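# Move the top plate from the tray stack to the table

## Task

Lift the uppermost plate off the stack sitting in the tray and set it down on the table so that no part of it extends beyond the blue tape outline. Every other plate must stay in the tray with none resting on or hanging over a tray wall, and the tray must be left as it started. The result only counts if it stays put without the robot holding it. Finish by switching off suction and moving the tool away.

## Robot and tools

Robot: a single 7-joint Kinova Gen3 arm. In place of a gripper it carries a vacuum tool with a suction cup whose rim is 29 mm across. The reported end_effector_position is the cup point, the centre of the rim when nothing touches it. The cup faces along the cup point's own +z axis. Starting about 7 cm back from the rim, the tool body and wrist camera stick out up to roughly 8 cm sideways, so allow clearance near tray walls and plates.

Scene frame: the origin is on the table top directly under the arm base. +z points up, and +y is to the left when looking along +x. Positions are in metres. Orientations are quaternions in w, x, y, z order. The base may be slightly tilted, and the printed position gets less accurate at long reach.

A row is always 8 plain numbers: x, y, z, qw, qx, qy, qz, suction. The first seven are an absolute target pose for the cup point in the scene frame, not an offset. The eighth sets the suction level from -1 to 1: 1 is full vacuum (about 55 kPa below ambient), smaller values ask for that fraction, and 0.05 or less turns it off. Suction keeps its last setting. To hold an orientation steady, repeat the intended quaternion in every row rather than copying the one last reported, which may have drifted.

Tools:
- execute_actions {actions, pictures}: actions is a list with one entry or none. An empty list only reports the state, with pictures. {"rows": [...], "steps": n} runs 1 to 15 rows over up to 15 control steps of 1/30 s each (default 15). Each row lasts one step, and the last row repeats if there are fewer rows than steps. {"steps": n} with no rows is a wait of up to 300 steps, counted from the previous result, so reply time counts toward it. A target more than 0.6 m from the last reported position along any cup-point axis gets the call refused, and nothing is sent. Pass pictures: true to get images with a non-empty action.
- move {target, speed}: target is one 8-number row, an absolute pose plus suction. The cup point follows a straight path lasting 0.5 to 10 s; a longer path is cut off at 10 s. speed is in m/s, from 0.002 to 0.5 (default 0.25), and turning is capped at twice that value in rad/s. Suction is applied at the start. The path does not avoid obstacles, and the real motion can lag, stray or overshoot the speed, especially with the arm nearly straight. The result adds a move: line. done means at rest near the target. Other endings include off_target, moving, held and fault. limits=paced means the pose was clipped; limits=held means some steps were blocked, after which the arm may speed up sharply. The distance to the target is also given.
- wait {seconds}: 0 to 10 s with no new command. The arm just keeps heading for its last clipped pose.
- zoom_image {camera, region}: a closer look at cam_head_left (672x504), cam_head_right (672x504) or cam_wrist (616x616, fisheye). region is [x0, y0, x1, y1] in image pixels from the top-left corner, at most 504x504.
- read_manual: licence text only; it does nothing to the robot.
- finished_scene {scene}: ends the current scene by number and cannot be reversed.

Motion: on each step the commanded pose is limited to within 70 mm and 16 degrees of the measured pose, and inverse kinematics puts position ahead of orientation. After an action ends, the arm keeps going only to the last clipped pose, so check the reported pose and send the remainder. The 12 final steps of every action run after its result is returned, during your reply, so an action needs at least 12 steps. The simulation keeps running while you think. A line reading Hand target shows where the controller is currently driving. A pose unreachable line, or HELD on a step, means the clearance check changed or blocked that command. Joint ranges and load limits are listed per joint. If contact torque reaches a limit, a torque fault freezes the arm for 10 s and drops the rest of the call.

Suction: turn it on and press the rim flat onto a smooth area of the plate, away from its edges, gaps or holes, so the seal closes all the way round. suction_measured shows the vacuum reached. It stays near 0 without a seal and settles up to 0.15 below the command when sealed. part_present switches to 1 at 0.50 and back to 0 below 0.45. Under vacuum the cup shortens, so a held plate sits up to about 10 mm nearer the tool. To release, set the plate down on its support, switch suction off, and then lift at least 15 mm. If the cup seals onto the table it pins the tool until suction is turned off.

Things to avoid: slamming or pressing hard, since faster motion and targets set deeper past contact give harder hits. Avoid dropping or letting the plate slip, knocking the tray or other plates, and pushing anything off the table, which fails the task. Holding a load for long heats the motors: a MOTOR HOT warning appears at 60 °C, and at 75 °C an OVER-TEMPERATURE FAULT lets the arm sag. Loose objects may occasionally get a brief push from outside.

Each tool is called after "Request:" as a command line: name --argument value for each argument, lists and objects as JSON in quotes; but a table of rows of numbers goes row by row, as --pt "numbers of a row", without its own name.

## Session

Request:
execute_actions --actions '[]'

Scene clock: 0.00 s of 4900.00 s.
end_effector_position=(+0.4482, +0.0220, +0.2788) suction_measured=0.00 part_present=0 end_effector_quat_wxyz=(+0.002, -0.023, +1.000, -0.002)
Joint positions: [-0.055  0.429 -0.     1.658  0.001  1.054  3.083]
Joint velocities: [-0.001 -0.001 -0.    -0.     0.     0.001  0.   ]
Joint torques (N m, as the joint torque sensors report them, + toward a larger angle): no reading
Hand target: +0.448, +0.022, +0.279; +0.002, -0.023, +1.000, -0.002

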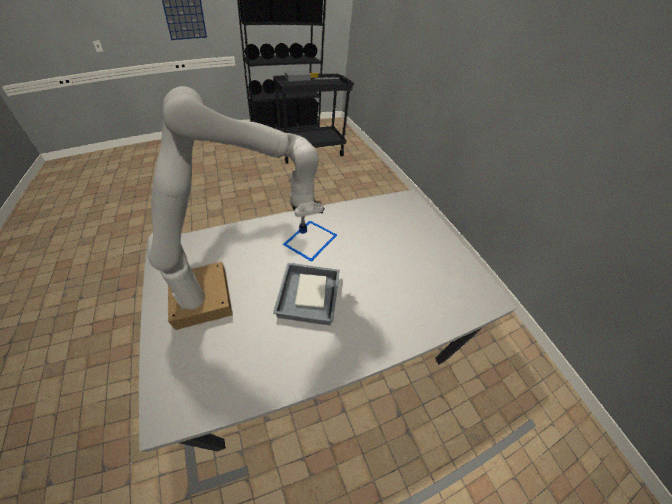

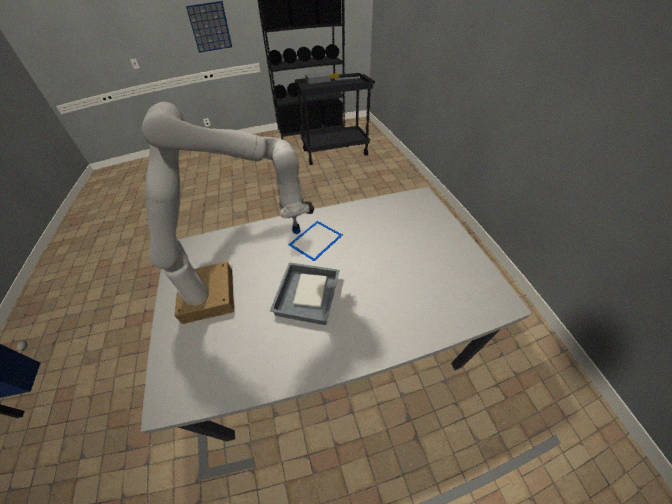

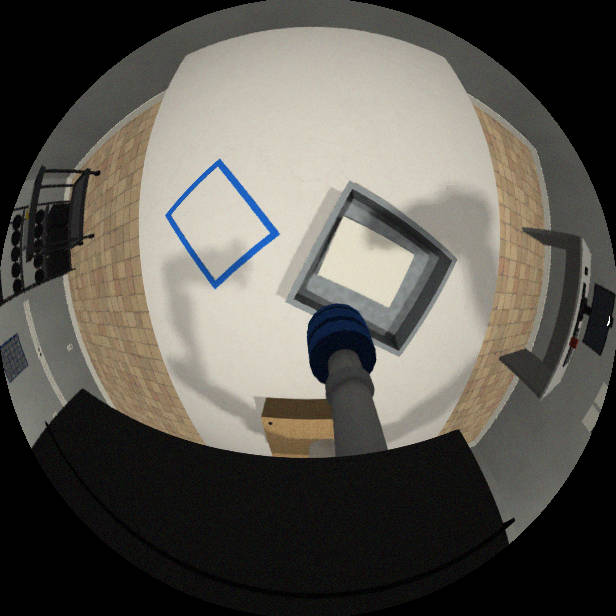

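Request:
move --target '[0.465,-0.065,0.09,0,0,1,0,0]'

Scene clock: 1.97 s of 4900.00 s.
end_effector_position=(+0.4655, -0.0647, +0.0904) suction_measured=0.00 part_present=0 end_effector_quat_wxyz=(+0.000, -0.000, +1.000, +0.000)
Joint positions: [ 0.129  0.778  0.01   1.773 -0.02   0.594  3.247]
Joint velocities: [ 0.002  0.005 -0.002 -0.001 -0.001  0.001  0.001]
Joint torques (N m, as the joint torque sensors report them, + toward a larger angle): [ -0.23 -17.75   0.24  -3.7   -0.15  -0.19   0.09]
Hand target: +0.465, -0.065, +0.090; -0.000, -0.000, +1.000, +0.000
Off the commanded pose: 0.001 m, 0 deg.
Kept back: nothing.
move: done

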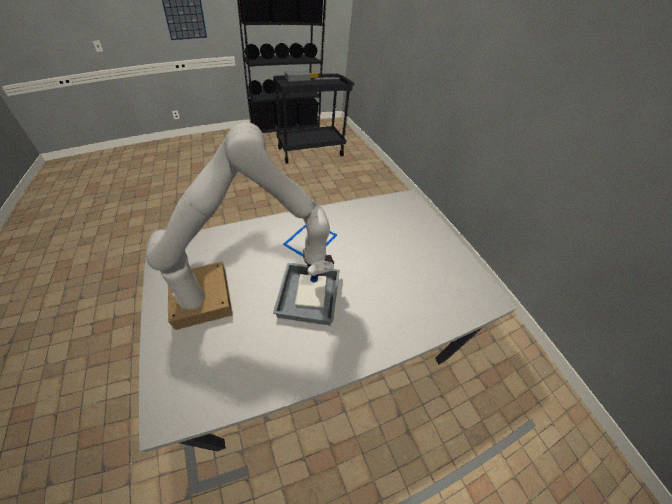

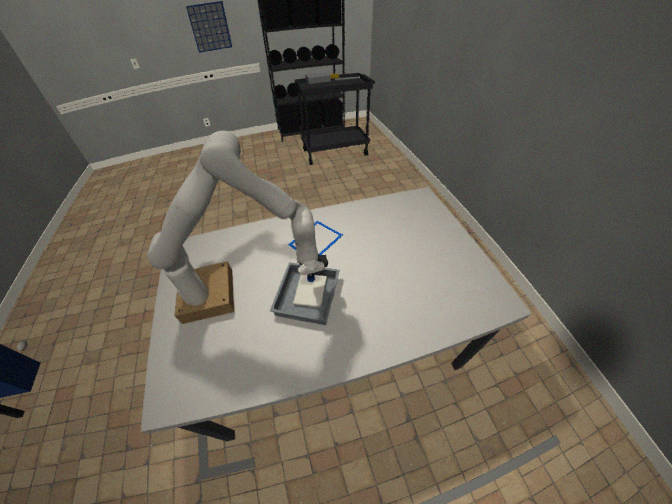

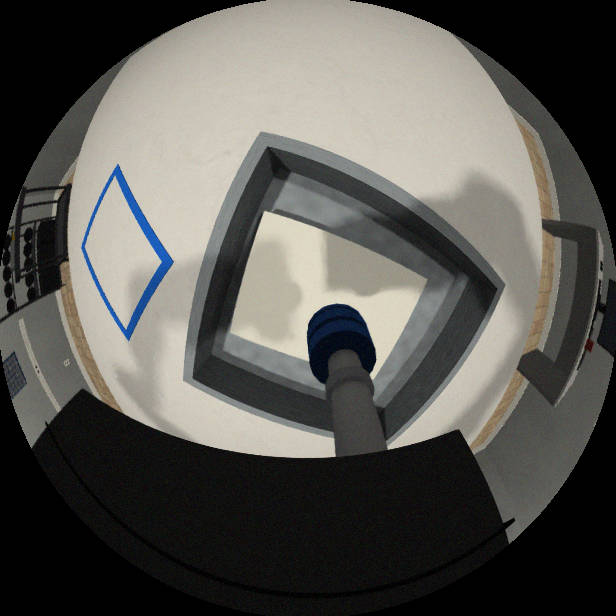

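Request:
move --target '[0.462,-0.061,0.045,0,0,1,0,1]' --speed 0.05

Request:
move --target '[0.462,-0.061,0.026,0,0,1,0,1]' --speed 0.015

Scene clock: 3.47 s of 4900.00 s.
end_effector_position=(+0.4622, -0.0610, +0.0452) suction_measured=0.00 part_present=0 end_effector_quat_wxyz=(+0.000, -0.000, +1.000, +0.000)
Joint positions: [ 0.123  0.867  0.008  1.793 -0.021  0.485  3.24 ]
Joint velocities: [-0.001  0.004 -0.    -0.     0.    -0.001  0.   ]
Joint torques (N m, as the joint torque sensors report them, + toward a larger angle): [ -0.14 -18.51   0.46  -2.96  -0.09  -0.25  -0.01]
Hand target: +0.462, -0.061, +0.045; +0.000, -0.000, +1.000, +0.000
Off the commanded pose: 0.000 m, 0 deg.
Kept back: nothing.
move: done

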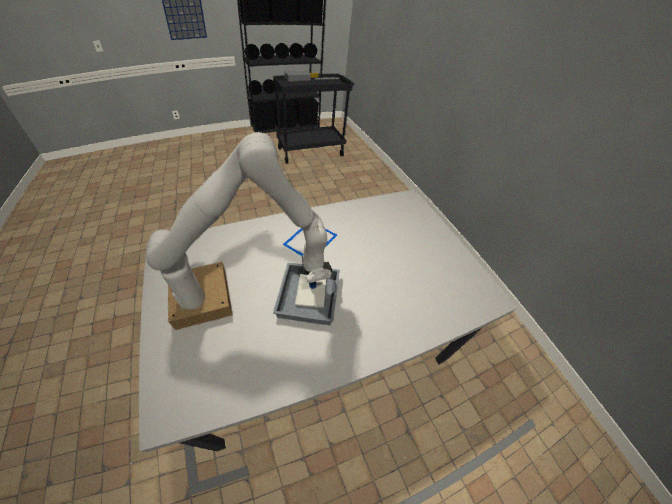

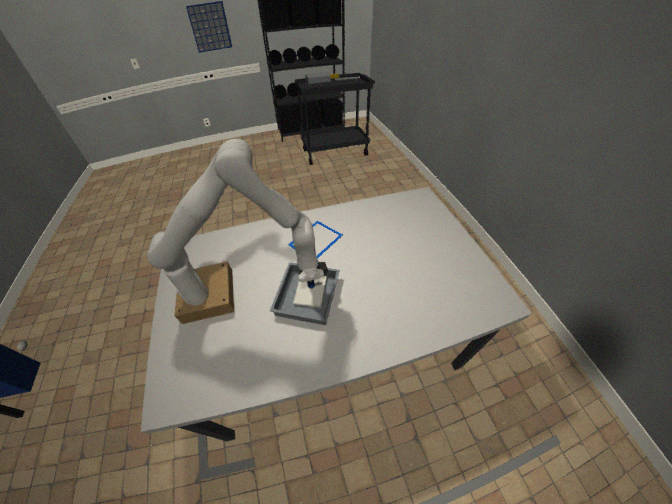

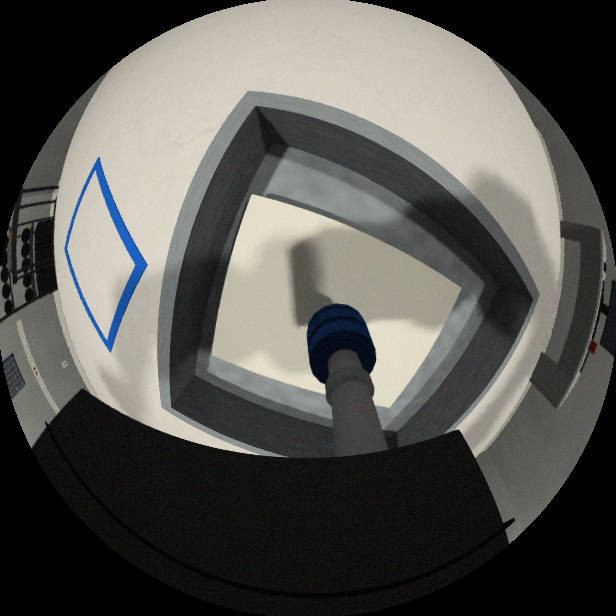

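Scene clock: 4.97 s of 4900.00 s.
end_effector_position=(+0.4621, -0.0610, +0.0261) suction_measured=0.00 part_present=0 end_effector_quat_wxyz=(+0.000, -0.000, +1.000, +0.000)
Joint positions: [ 0.124  0.909  0.007  1.791 -0.021  0.445  3.24 ]
Joint velocities: [-0.001  0.002  0.    -0.     0.    -0.001 -0.   ]
Joint torques (N m, as the joint torque sensors report them, + toward a larger angle): [ -0.11 -18.52   0.36  -2.77  -0.02  -0.23  -0.02]
Hand target: +0.462, -0.061, +0.026; +0.000, -0.000, +1.000, +0.000
Off the commanded pose: 0.000 m, 0 deg.
Kept back: nothing.
move: done

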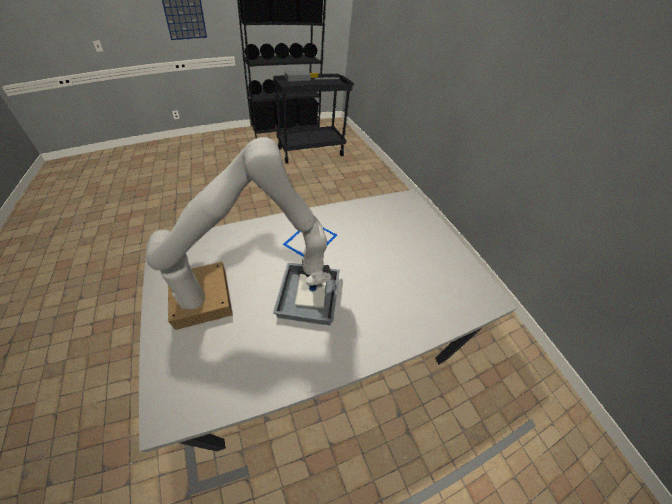

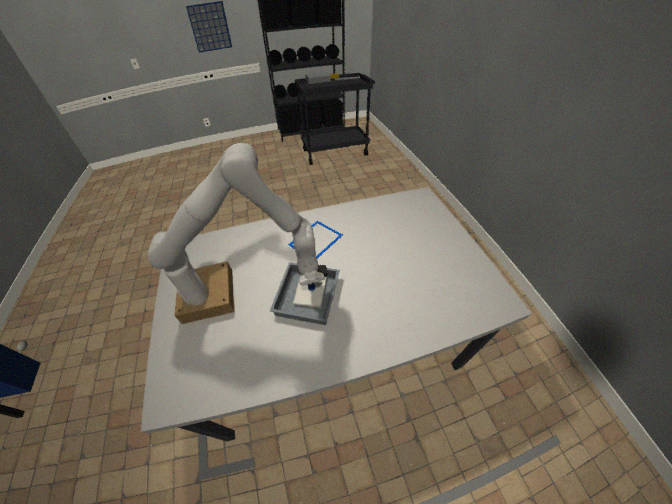

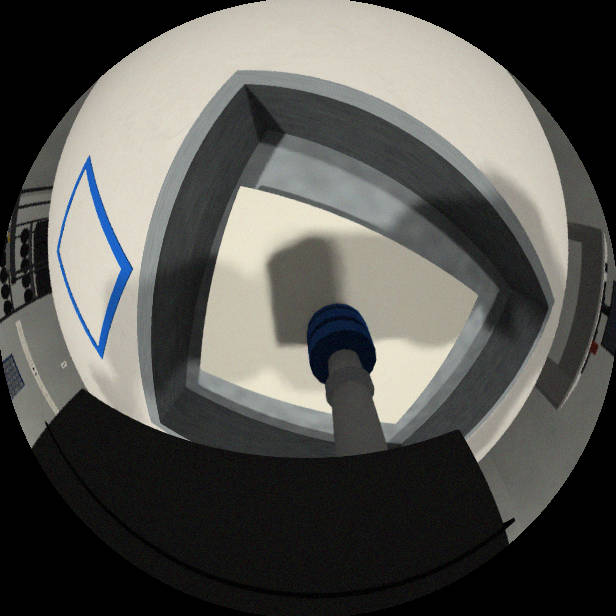

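Request:
move --target '[0.464,-0.06,0.015,0,0,1,0,1]' --speed 0.012

Scene clock: 6.47 s of 4900.00 s.
end_effector_position=(+0.4641, -0.0600, +0.0151) suction_measured=0.95 part_present=1 end_effector_quat_wxyz=(+0.000, +0.000, +1.000, +0.000)
Joint positions: [ 0.121  0.935  0.006  1.782 -0.021  0.428  3.238]
Joint velocities: [-0.002  0.001  0.    -0.001  0.    -0.001 -0.   ]
Joint torques (N m, as the joint torque sensors report them, + toward a larger angle): [ -0.08 -19.28   0.3   -2.72  -0.09  -0.28  -0.06]
Hand target: +0.464, -0.060, +0.015; +0.000, -0.000, +1.000, +0.000
Off the commanded pose: 0.000 m, 0 deg.
Kept back: nothing.
move: done

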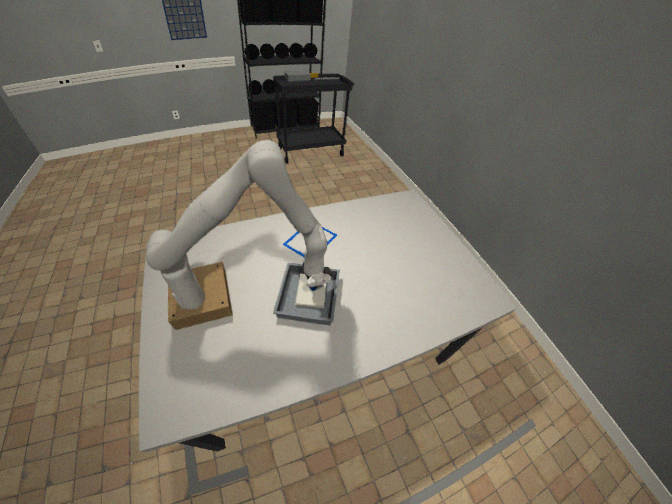

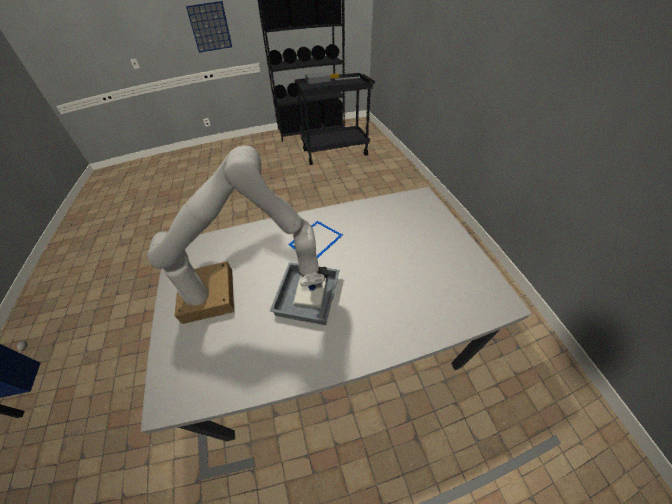

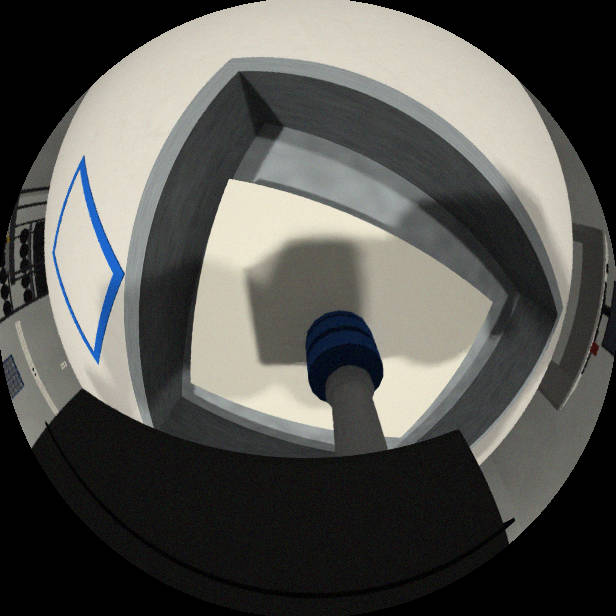

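Request:
move --target '[0.464,-0.06,0.04,0,0,1,0,1]' --speed 0.015

Request:
move --target '[0.464,-0.06,0.13,0,0,1,0,1]' --speed 0.06

Request:
zoom_image --camera "cam_head_left" --region '[250,230,370,340]'

Scene clock: 8.77 s of 4900.00 s.
end_effector_position=(+0.4639, -0.0600, +0.0399) suction_measured=0.96 part_present=1 end_effector_quat_wxyz=(-0.000, +0.000, +1.000, -0.000)
Joint positions: [ 0.12   0.881  0.008  1.786 -0.021  0.478  3.238]
Joint velocities: [ 0.001 -0.002 -0.001 -0.     0.     0.    -0.   ]
Joint torques (N m, as the joint torque sensors report them, + toward a larger angle): [ -0.12 -19.08   0.28  -3.16  -0.16  -0.24  -0.1 ]
Hand target: +0.464, -0.060, +0.040; -0.000, +0.000, +1.000, -0.000
Off the commanded pose: 0.000 m, 0 deg.
Kept back: nothing.
move: done

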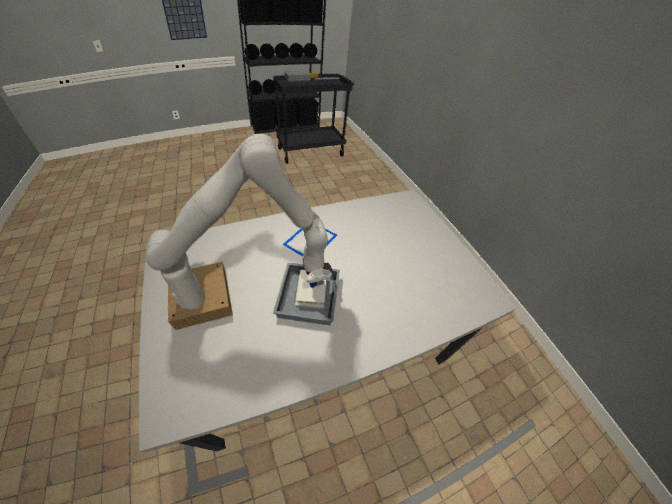

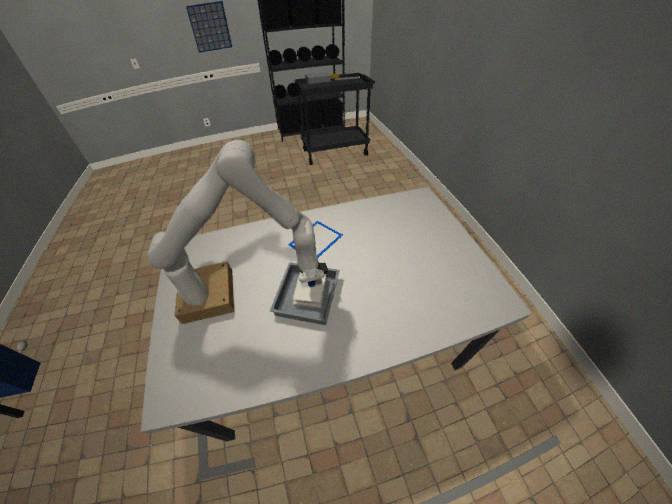

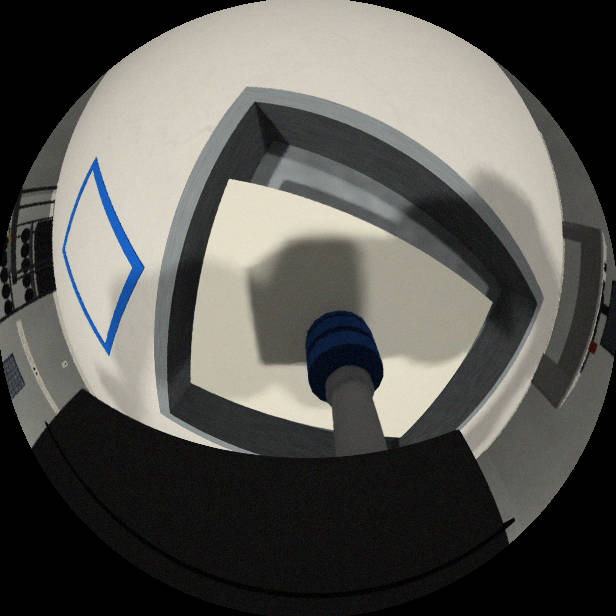

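Scene clock: 10.57 s of 4900.00 s.
end_effector_position=(+0.4637, -0.0600, +0.1297) suction_measured=0.99 part_present=1 end_effector_quat_wxyz=(-0.000, +0.000, +1.000, -0.000)
Joint positions: [ 0.116  0.698  0.015  1.763 -0.021  0.685  3.237]
Joint velocities: [ 0.001 -0.005  0.    -0.001  0.     0.     0.   ]
Joint torques (N m, as the joint torque sensors report them, + toward a larger angle): [ -0.09 -17.95   0.28  -4.22  -0.09  -0.33  -0.05]
Hand target: +0.464, -0.060, +0.130; -0.000, +0.000, +1.000, -0.000
Off the commanded pose: 0.000 m, 0 deg.
Kept back: nothing.
move: done

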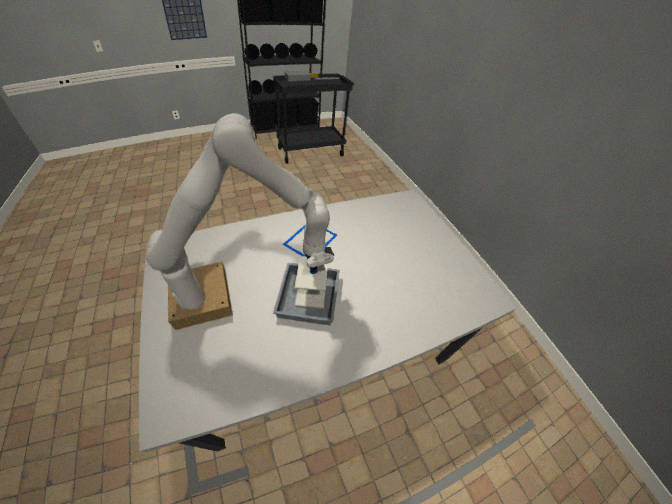

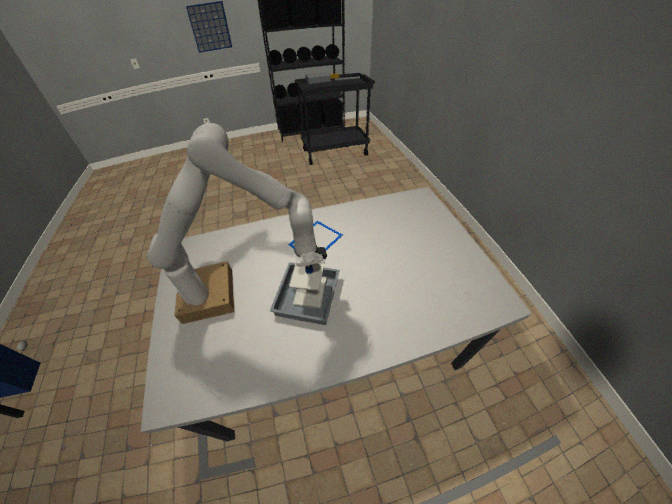

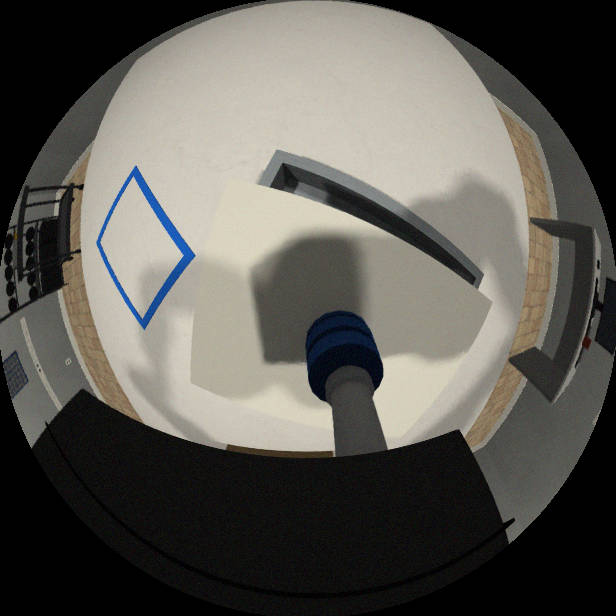

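Region (250, 230, 370, 340) of cam_head_left's 672x504 image, scaled by 4.200, with more detail than that image has; it fills the top 462 rows of this view, and the rest is white.

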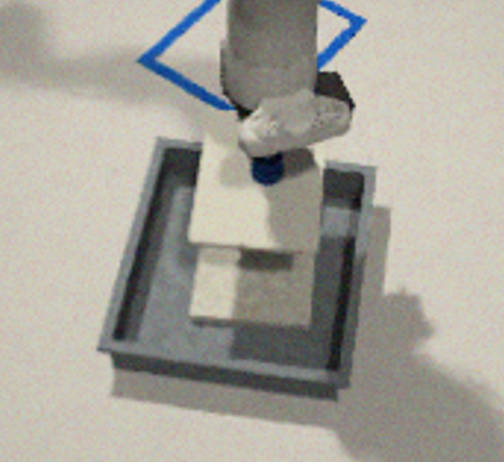

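Request:
move --target '[0.53,0.235,0.13,0,0.208,0.978,0,1]' --speed 0.2

Request:
move --target '[0.53,0.235,0.012,0,0.208,0.978,0,1]' --speed 0.08

Scene clock: 12.87 s of 4900.00 s.
end_effector_position=(+0.5304, +0.2346, +0.1308) suction_measured=1.00 part_present=1 end_effector_quat_wxyz=(+0.000, +0.208, +0.978, +0.001)
Joint positions: [-0.488  0.892  0.154  1.321 -0.156  0.94   2.375]
Joint velocities: [-0.006  0.009 -0.001 -0.004  0.002  0.003 -0.002]
Joint torques (N m, as the joint torque sensors report them, + toward a larger angle): [  0.28 -22.03   1.27  -5.48  -0.11  -0.31  -0.12]
Hand target: +0.530, +0.235, +0.130; -0.000, +0.208, +0.978, +0.000
Off the commanded pose: 0.001 m, 0 deg.
Kept back: nothing.
move: done

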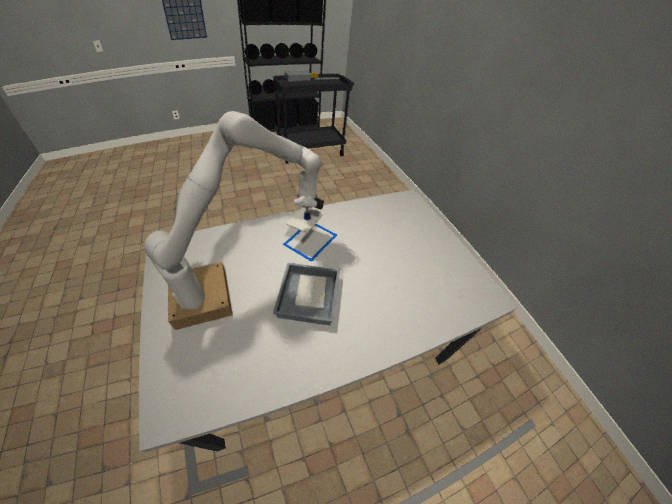

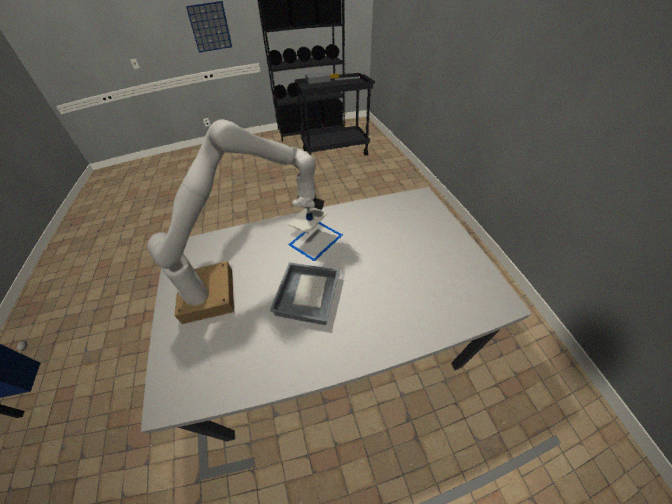

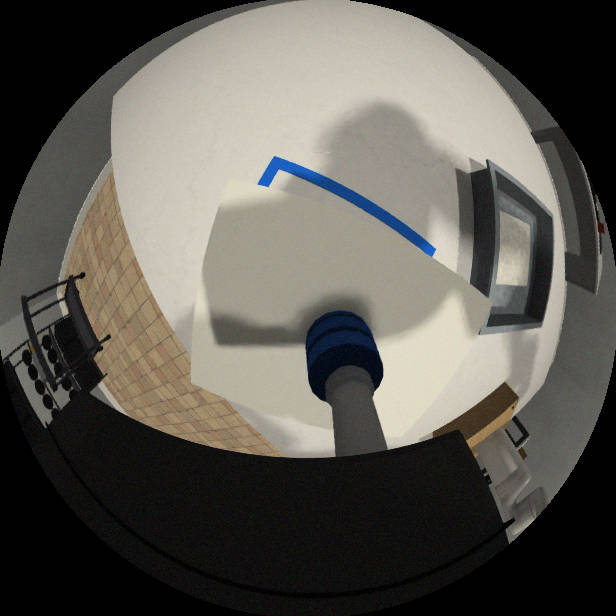

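Scene clock: 14.67 s of 4900.00 s.
end_effector_position=(+0.5304, +0.2353, +0.0124) suction_measured=0.96 part_present=1 end_effector_quat_wxyz=(+0.000, +0.208, +0.978, +0.000)
Joint positions: [-0.477  1.088  0.126  1.338 -0.176  0.727  2.389]
Joint velocities: [ 0.003  0.005  0.    -0.001 -0.    -0.    -0.   ]
Joint torques (N m, as the joint torque sensors report them, + toward a larger angle): [ -0.06 -23.03   1.13  -4.58  -0.05  -0.19  -0.06]
Hand target: +0.530, +0.235, +0.012; -0.000, +0.208, +0.978, +0.000
Off the commanded pose: 0.001 m, 0 deg.
Kept back: nothing.
move: done

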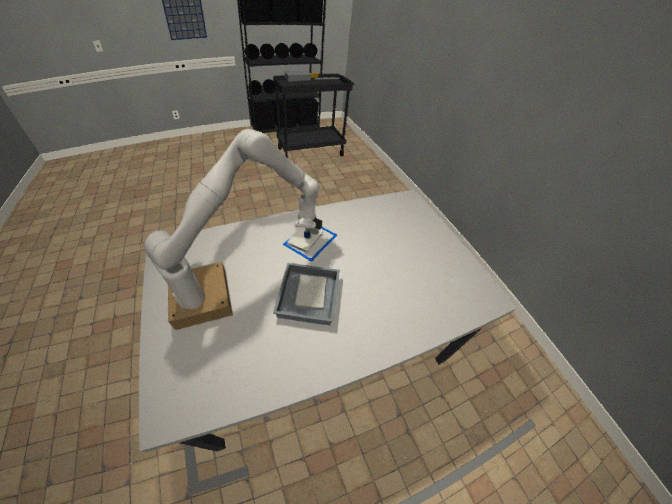

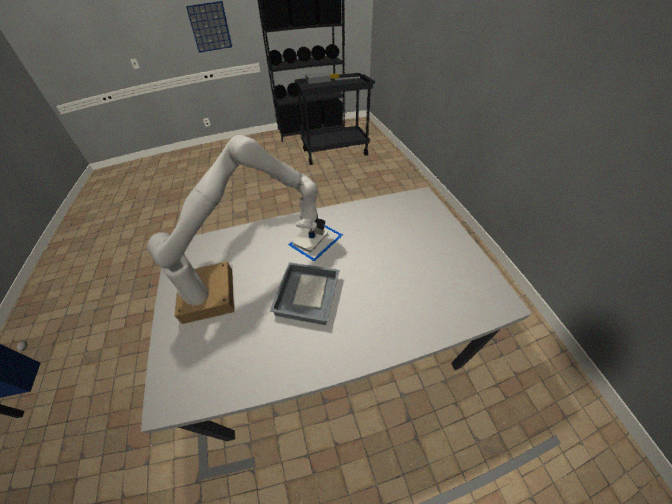

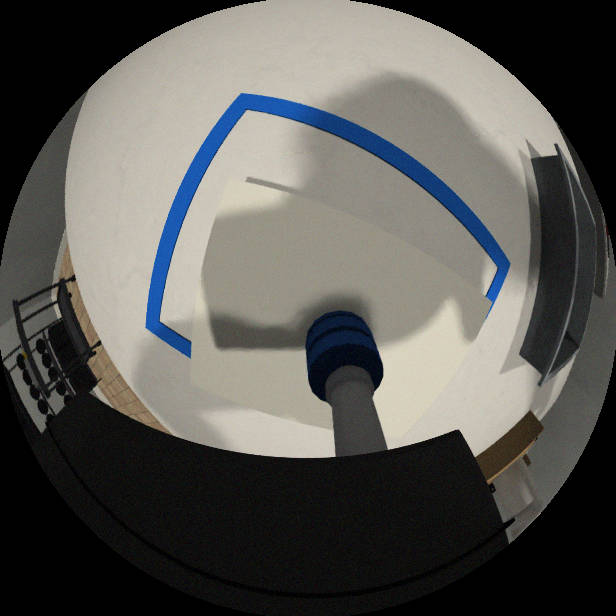

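Request:
move --target '[0.556,0.228,0.006,0,0.267,0.964,0,1]' --speed 0.03

Scene clock: 17.20 s of 4900.00 s.
end_effector_position=(+0.5561, +0.2280, +0.0062) suction_measured=0.98 part_present=1 end_effector_quat_wxyz=(+0.000, +0.267, +0.964, +0.000)
Joint positions: [-0.458  1.137  0.157  1.239 -0.209  0.782  2.312]
Joint velocities: [-0.001  0.002  0.    -0.002 -0.001  0.001 -0.001]
Joint torques (N m, as the joint torque sensors report them, + toward a larger angle): [ -0.06 -23.68   1.4   -4.9   -0.14  -0.47  -0.09]
Hand target: +0.556, +0.228, +0.006; +0.000, +0.267, +0.964, -0.000
Off the commanded pose: 0.000 m, 0 deg.
Kept back: nothing.
move: done

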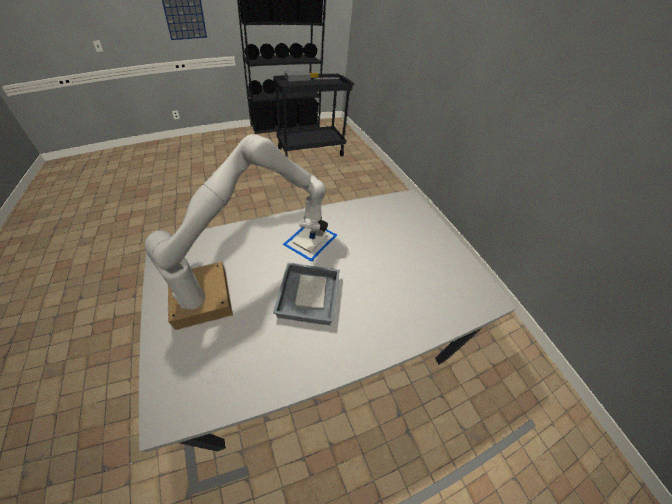

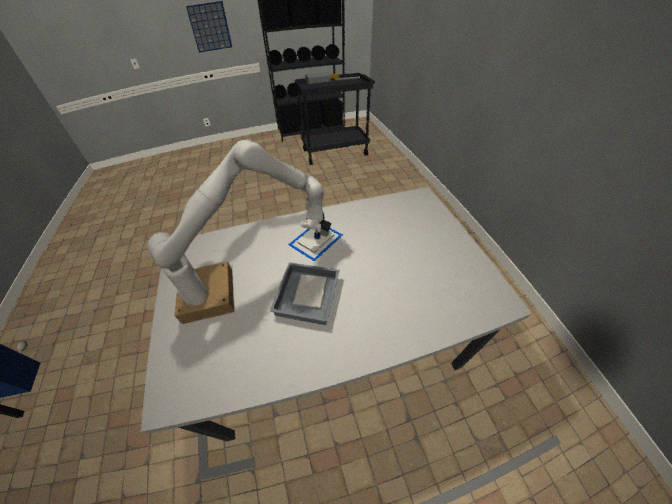

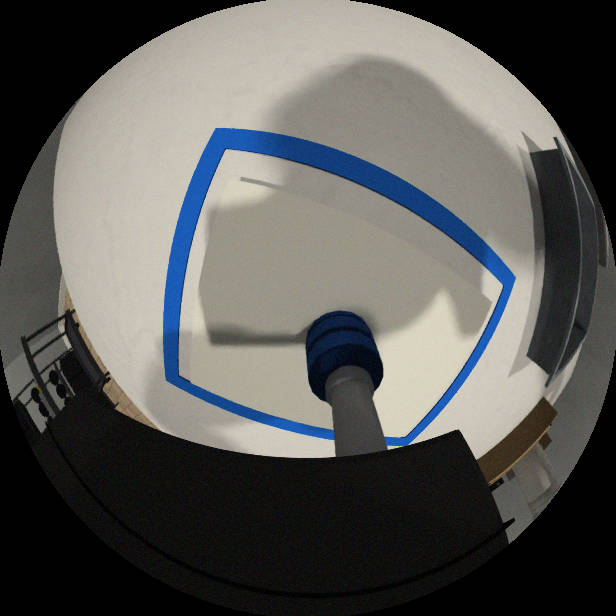

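Request:
move --target '[0.561,0.226,0.0,0,0.275,0.961,0,1]' --speed 0.012

Request:
move --target '[0.561,0.226,-0.004,0,0.275,0.961,0,1]' --speed 0.008

Scene clock: 18.67 s of 4900.00 s.
end_effector_position=(+0.5610, +0.2260, +0.0001) suction_measured=1.00 part_present=1 end_effector_quat_wxyz=(+0.000, +0.275, +0.961, +0.000)
Joint positions: [-0.452  1.155  0.16   1.218 -0.214  0.786  2.302]
Joint velocities: [ 0.001  0.002  0.001 -0.002 -0.     0.    -0.   ]
Joint torques (N m, as the joint torque sensors report them, + toward a larger angle): [  0.12 -23.52   1.43  -4.8   -0.17  -0.31  -0.02]
Hand target: +0.561, +0.226, +0.000; +0.000, +0.275, +0.961, -0.000
Off the commanded pose: 0.000 m, 0 deg.
Kept back: nothing.
move: done

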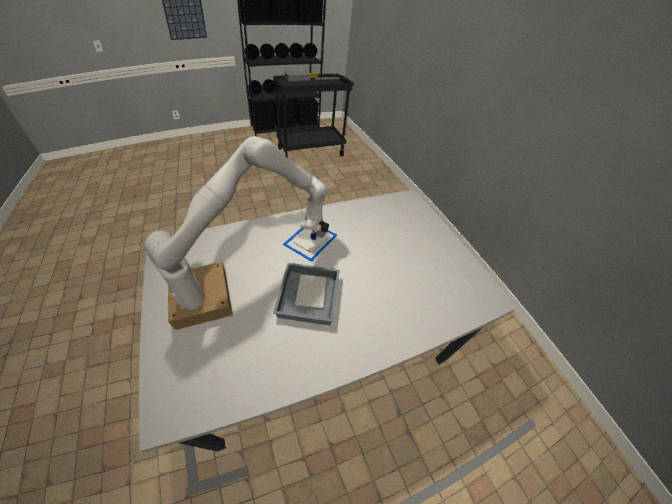

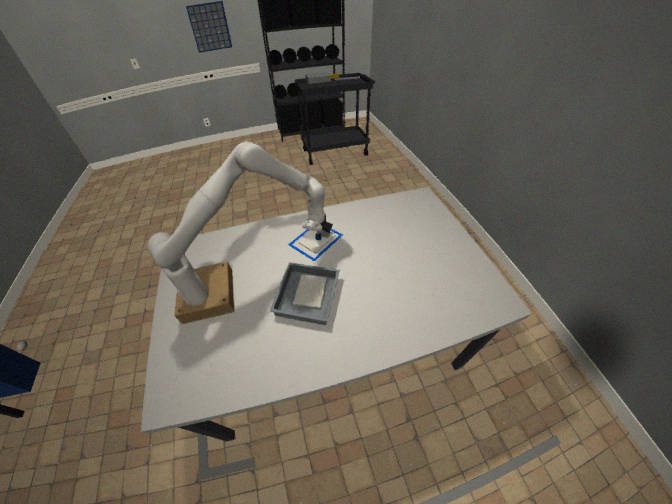

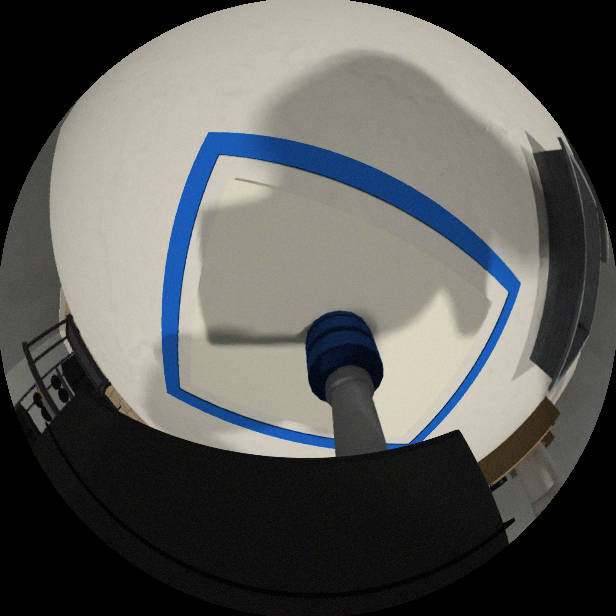

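Scene clock: 19.40 s of 4900.00 s.
end_effector_position=(+0.5623, +0.2265, -0.0019) suction_measured=0.96 part_present=1 end_effector_quat_wxyz=(+0.001, +0.275, +0.961, +0.001)
Joint positions: [-0.451  1.159  0.159  1.216 -0.215  0.781  2.303]
Joint velocities: [-0.    -0.    -0.001 -0.    -0.    -0.001 -0.   ]
Joint torques (N m, as the joint torque sensors report them, + toward a larger angle): [ -0.23 -21.01   1.29  -4.24  -0.15  -0.64   0.02]
Hand target: +0.561, +0.226, -0.004; -0.000, +0.275, +0.961, -0.000
Off the commanded pose: 0.003 m, 0 deg.
Kept back: nothing.
move: done

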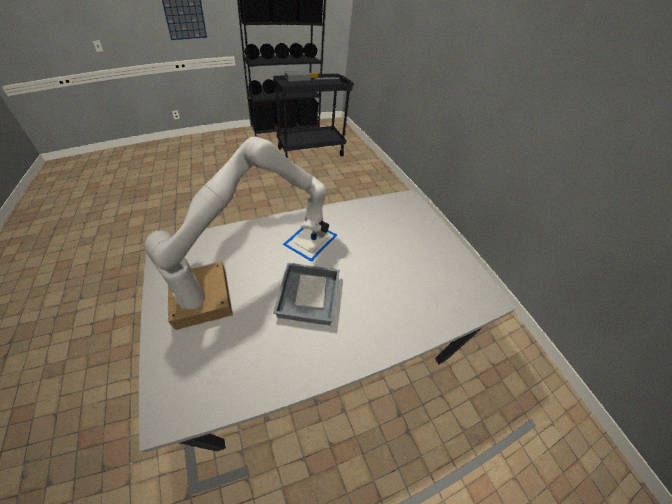

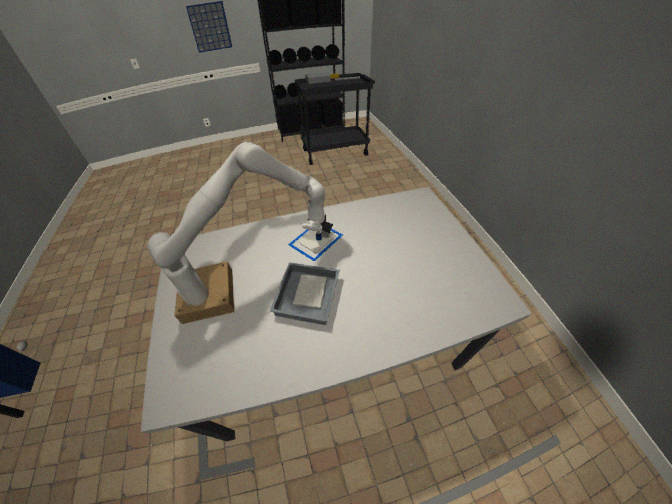

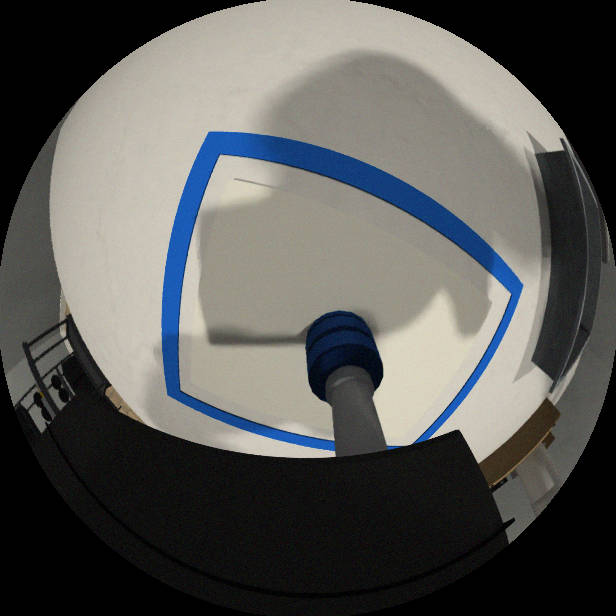

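Request:
move --target '[0.561,0.226,0.025,0,0.275,0.961,0,0]' --speed 0.02

Request:
move --target '[0.54,0.226,0.18,0,0.275,0.961,0,0]'

Scene clock: 21.27 s of 4900.00 s.
end_effector_position=(+0.5609, +0.2259, +0.0249) suction_measured=0.00 part_present=0 end_effector_quat_wxyz=(-0.000, +0.275, +0.961, -0.000)
Joint positions: [-0.455  1.111  0.166  1.226 -0.21   0.822  2.3  ]
Joint velocities: [-0.001 -0.002 -0.     0.001  0.     0.001 -0.   ]
Joint torques (N m, as the joint torque sensors report them, + toward a larger angle): [ -0.05 -23.07   1.48  -5.12  -0.05  -0.31   0.06]
Hand target: +0.561, +0.226, +0.025; +0.000, +0.275, +0.961, -0.000
Off the commanded pose: 0.000 m, 0 deg.
Kept back: nothing.
move: done

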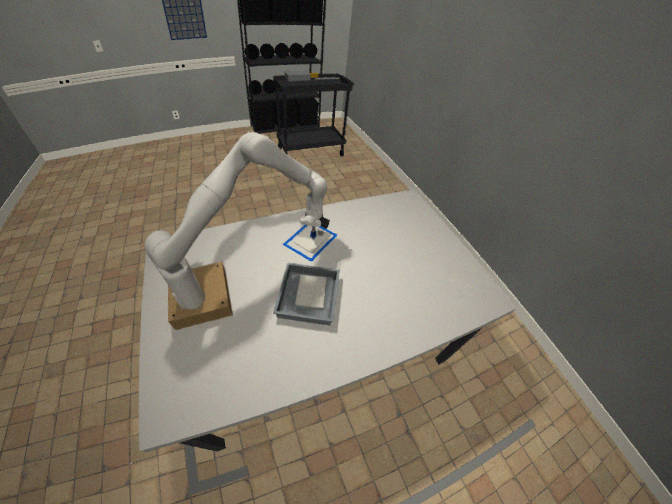

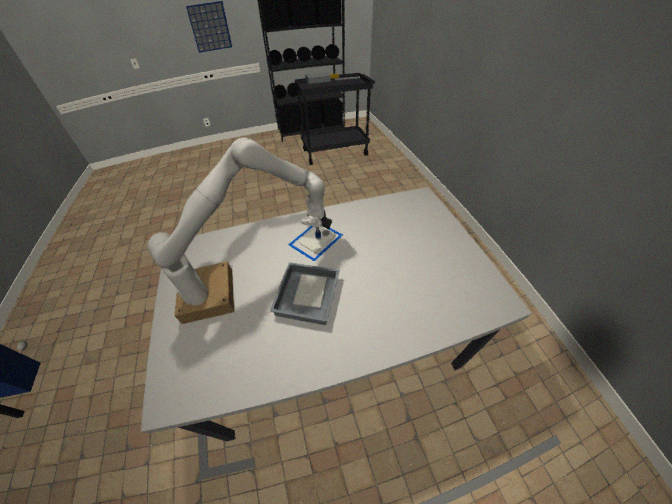

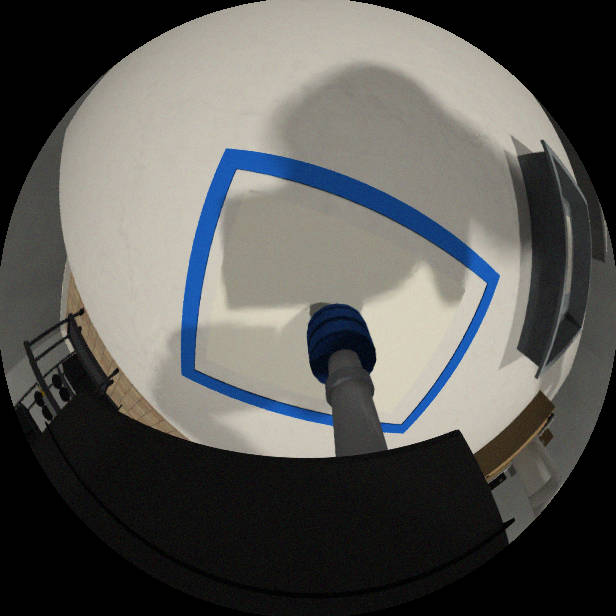

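Scene clock: 22.40 s of 4900.00 s.
end_effector_position=(+0.5396, +0.2257, +0.1797) suction_measured=0.00 part_present=0 end_effector_quat_wxyz=(-0.000, +0.275, +0.961, -0.000)
Joint positions: [-0.489  0.841  0.201  1.257 -0.177  1.063  2.269]
Joint velocities: [-0.    -0.003  0.001  0.    -0.     0.002 -0.   ]
Joint torques (N m, as the joint torque sensors report them, + toward a larger angle): [ -0.17 -21.24   1.36  -5.88  -0.1   -0.34   0.  ]
Hand target: +0.540, +0.226, +0.180; +0.000, +0.275, +0.961, -0.000
Off the commanded pose: 0.001 m, 0 deg.
Kept back: nothing.
move: done

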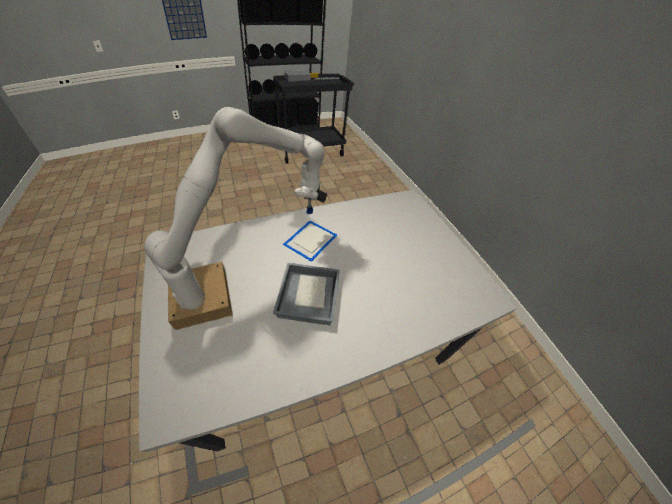

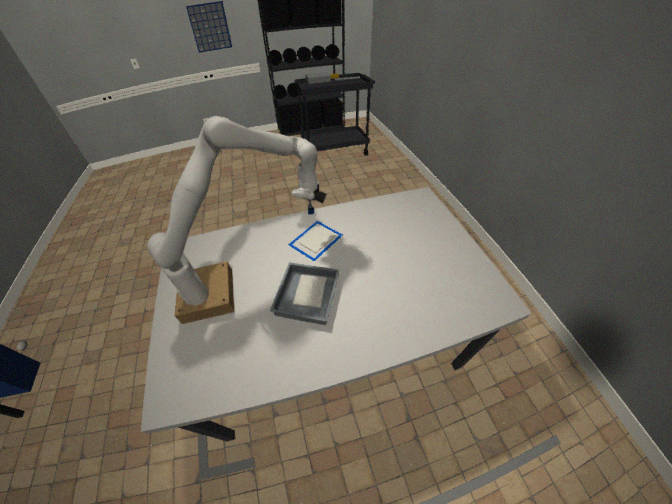

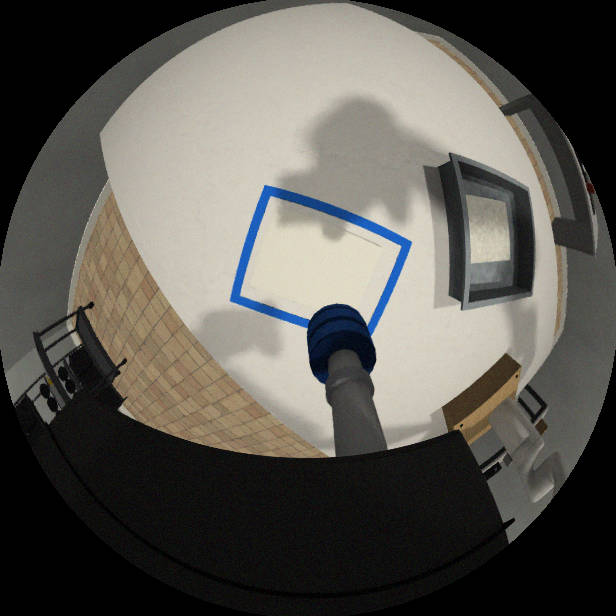

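Request:
finished_scene --scene 2

The scene is finished: the task was done.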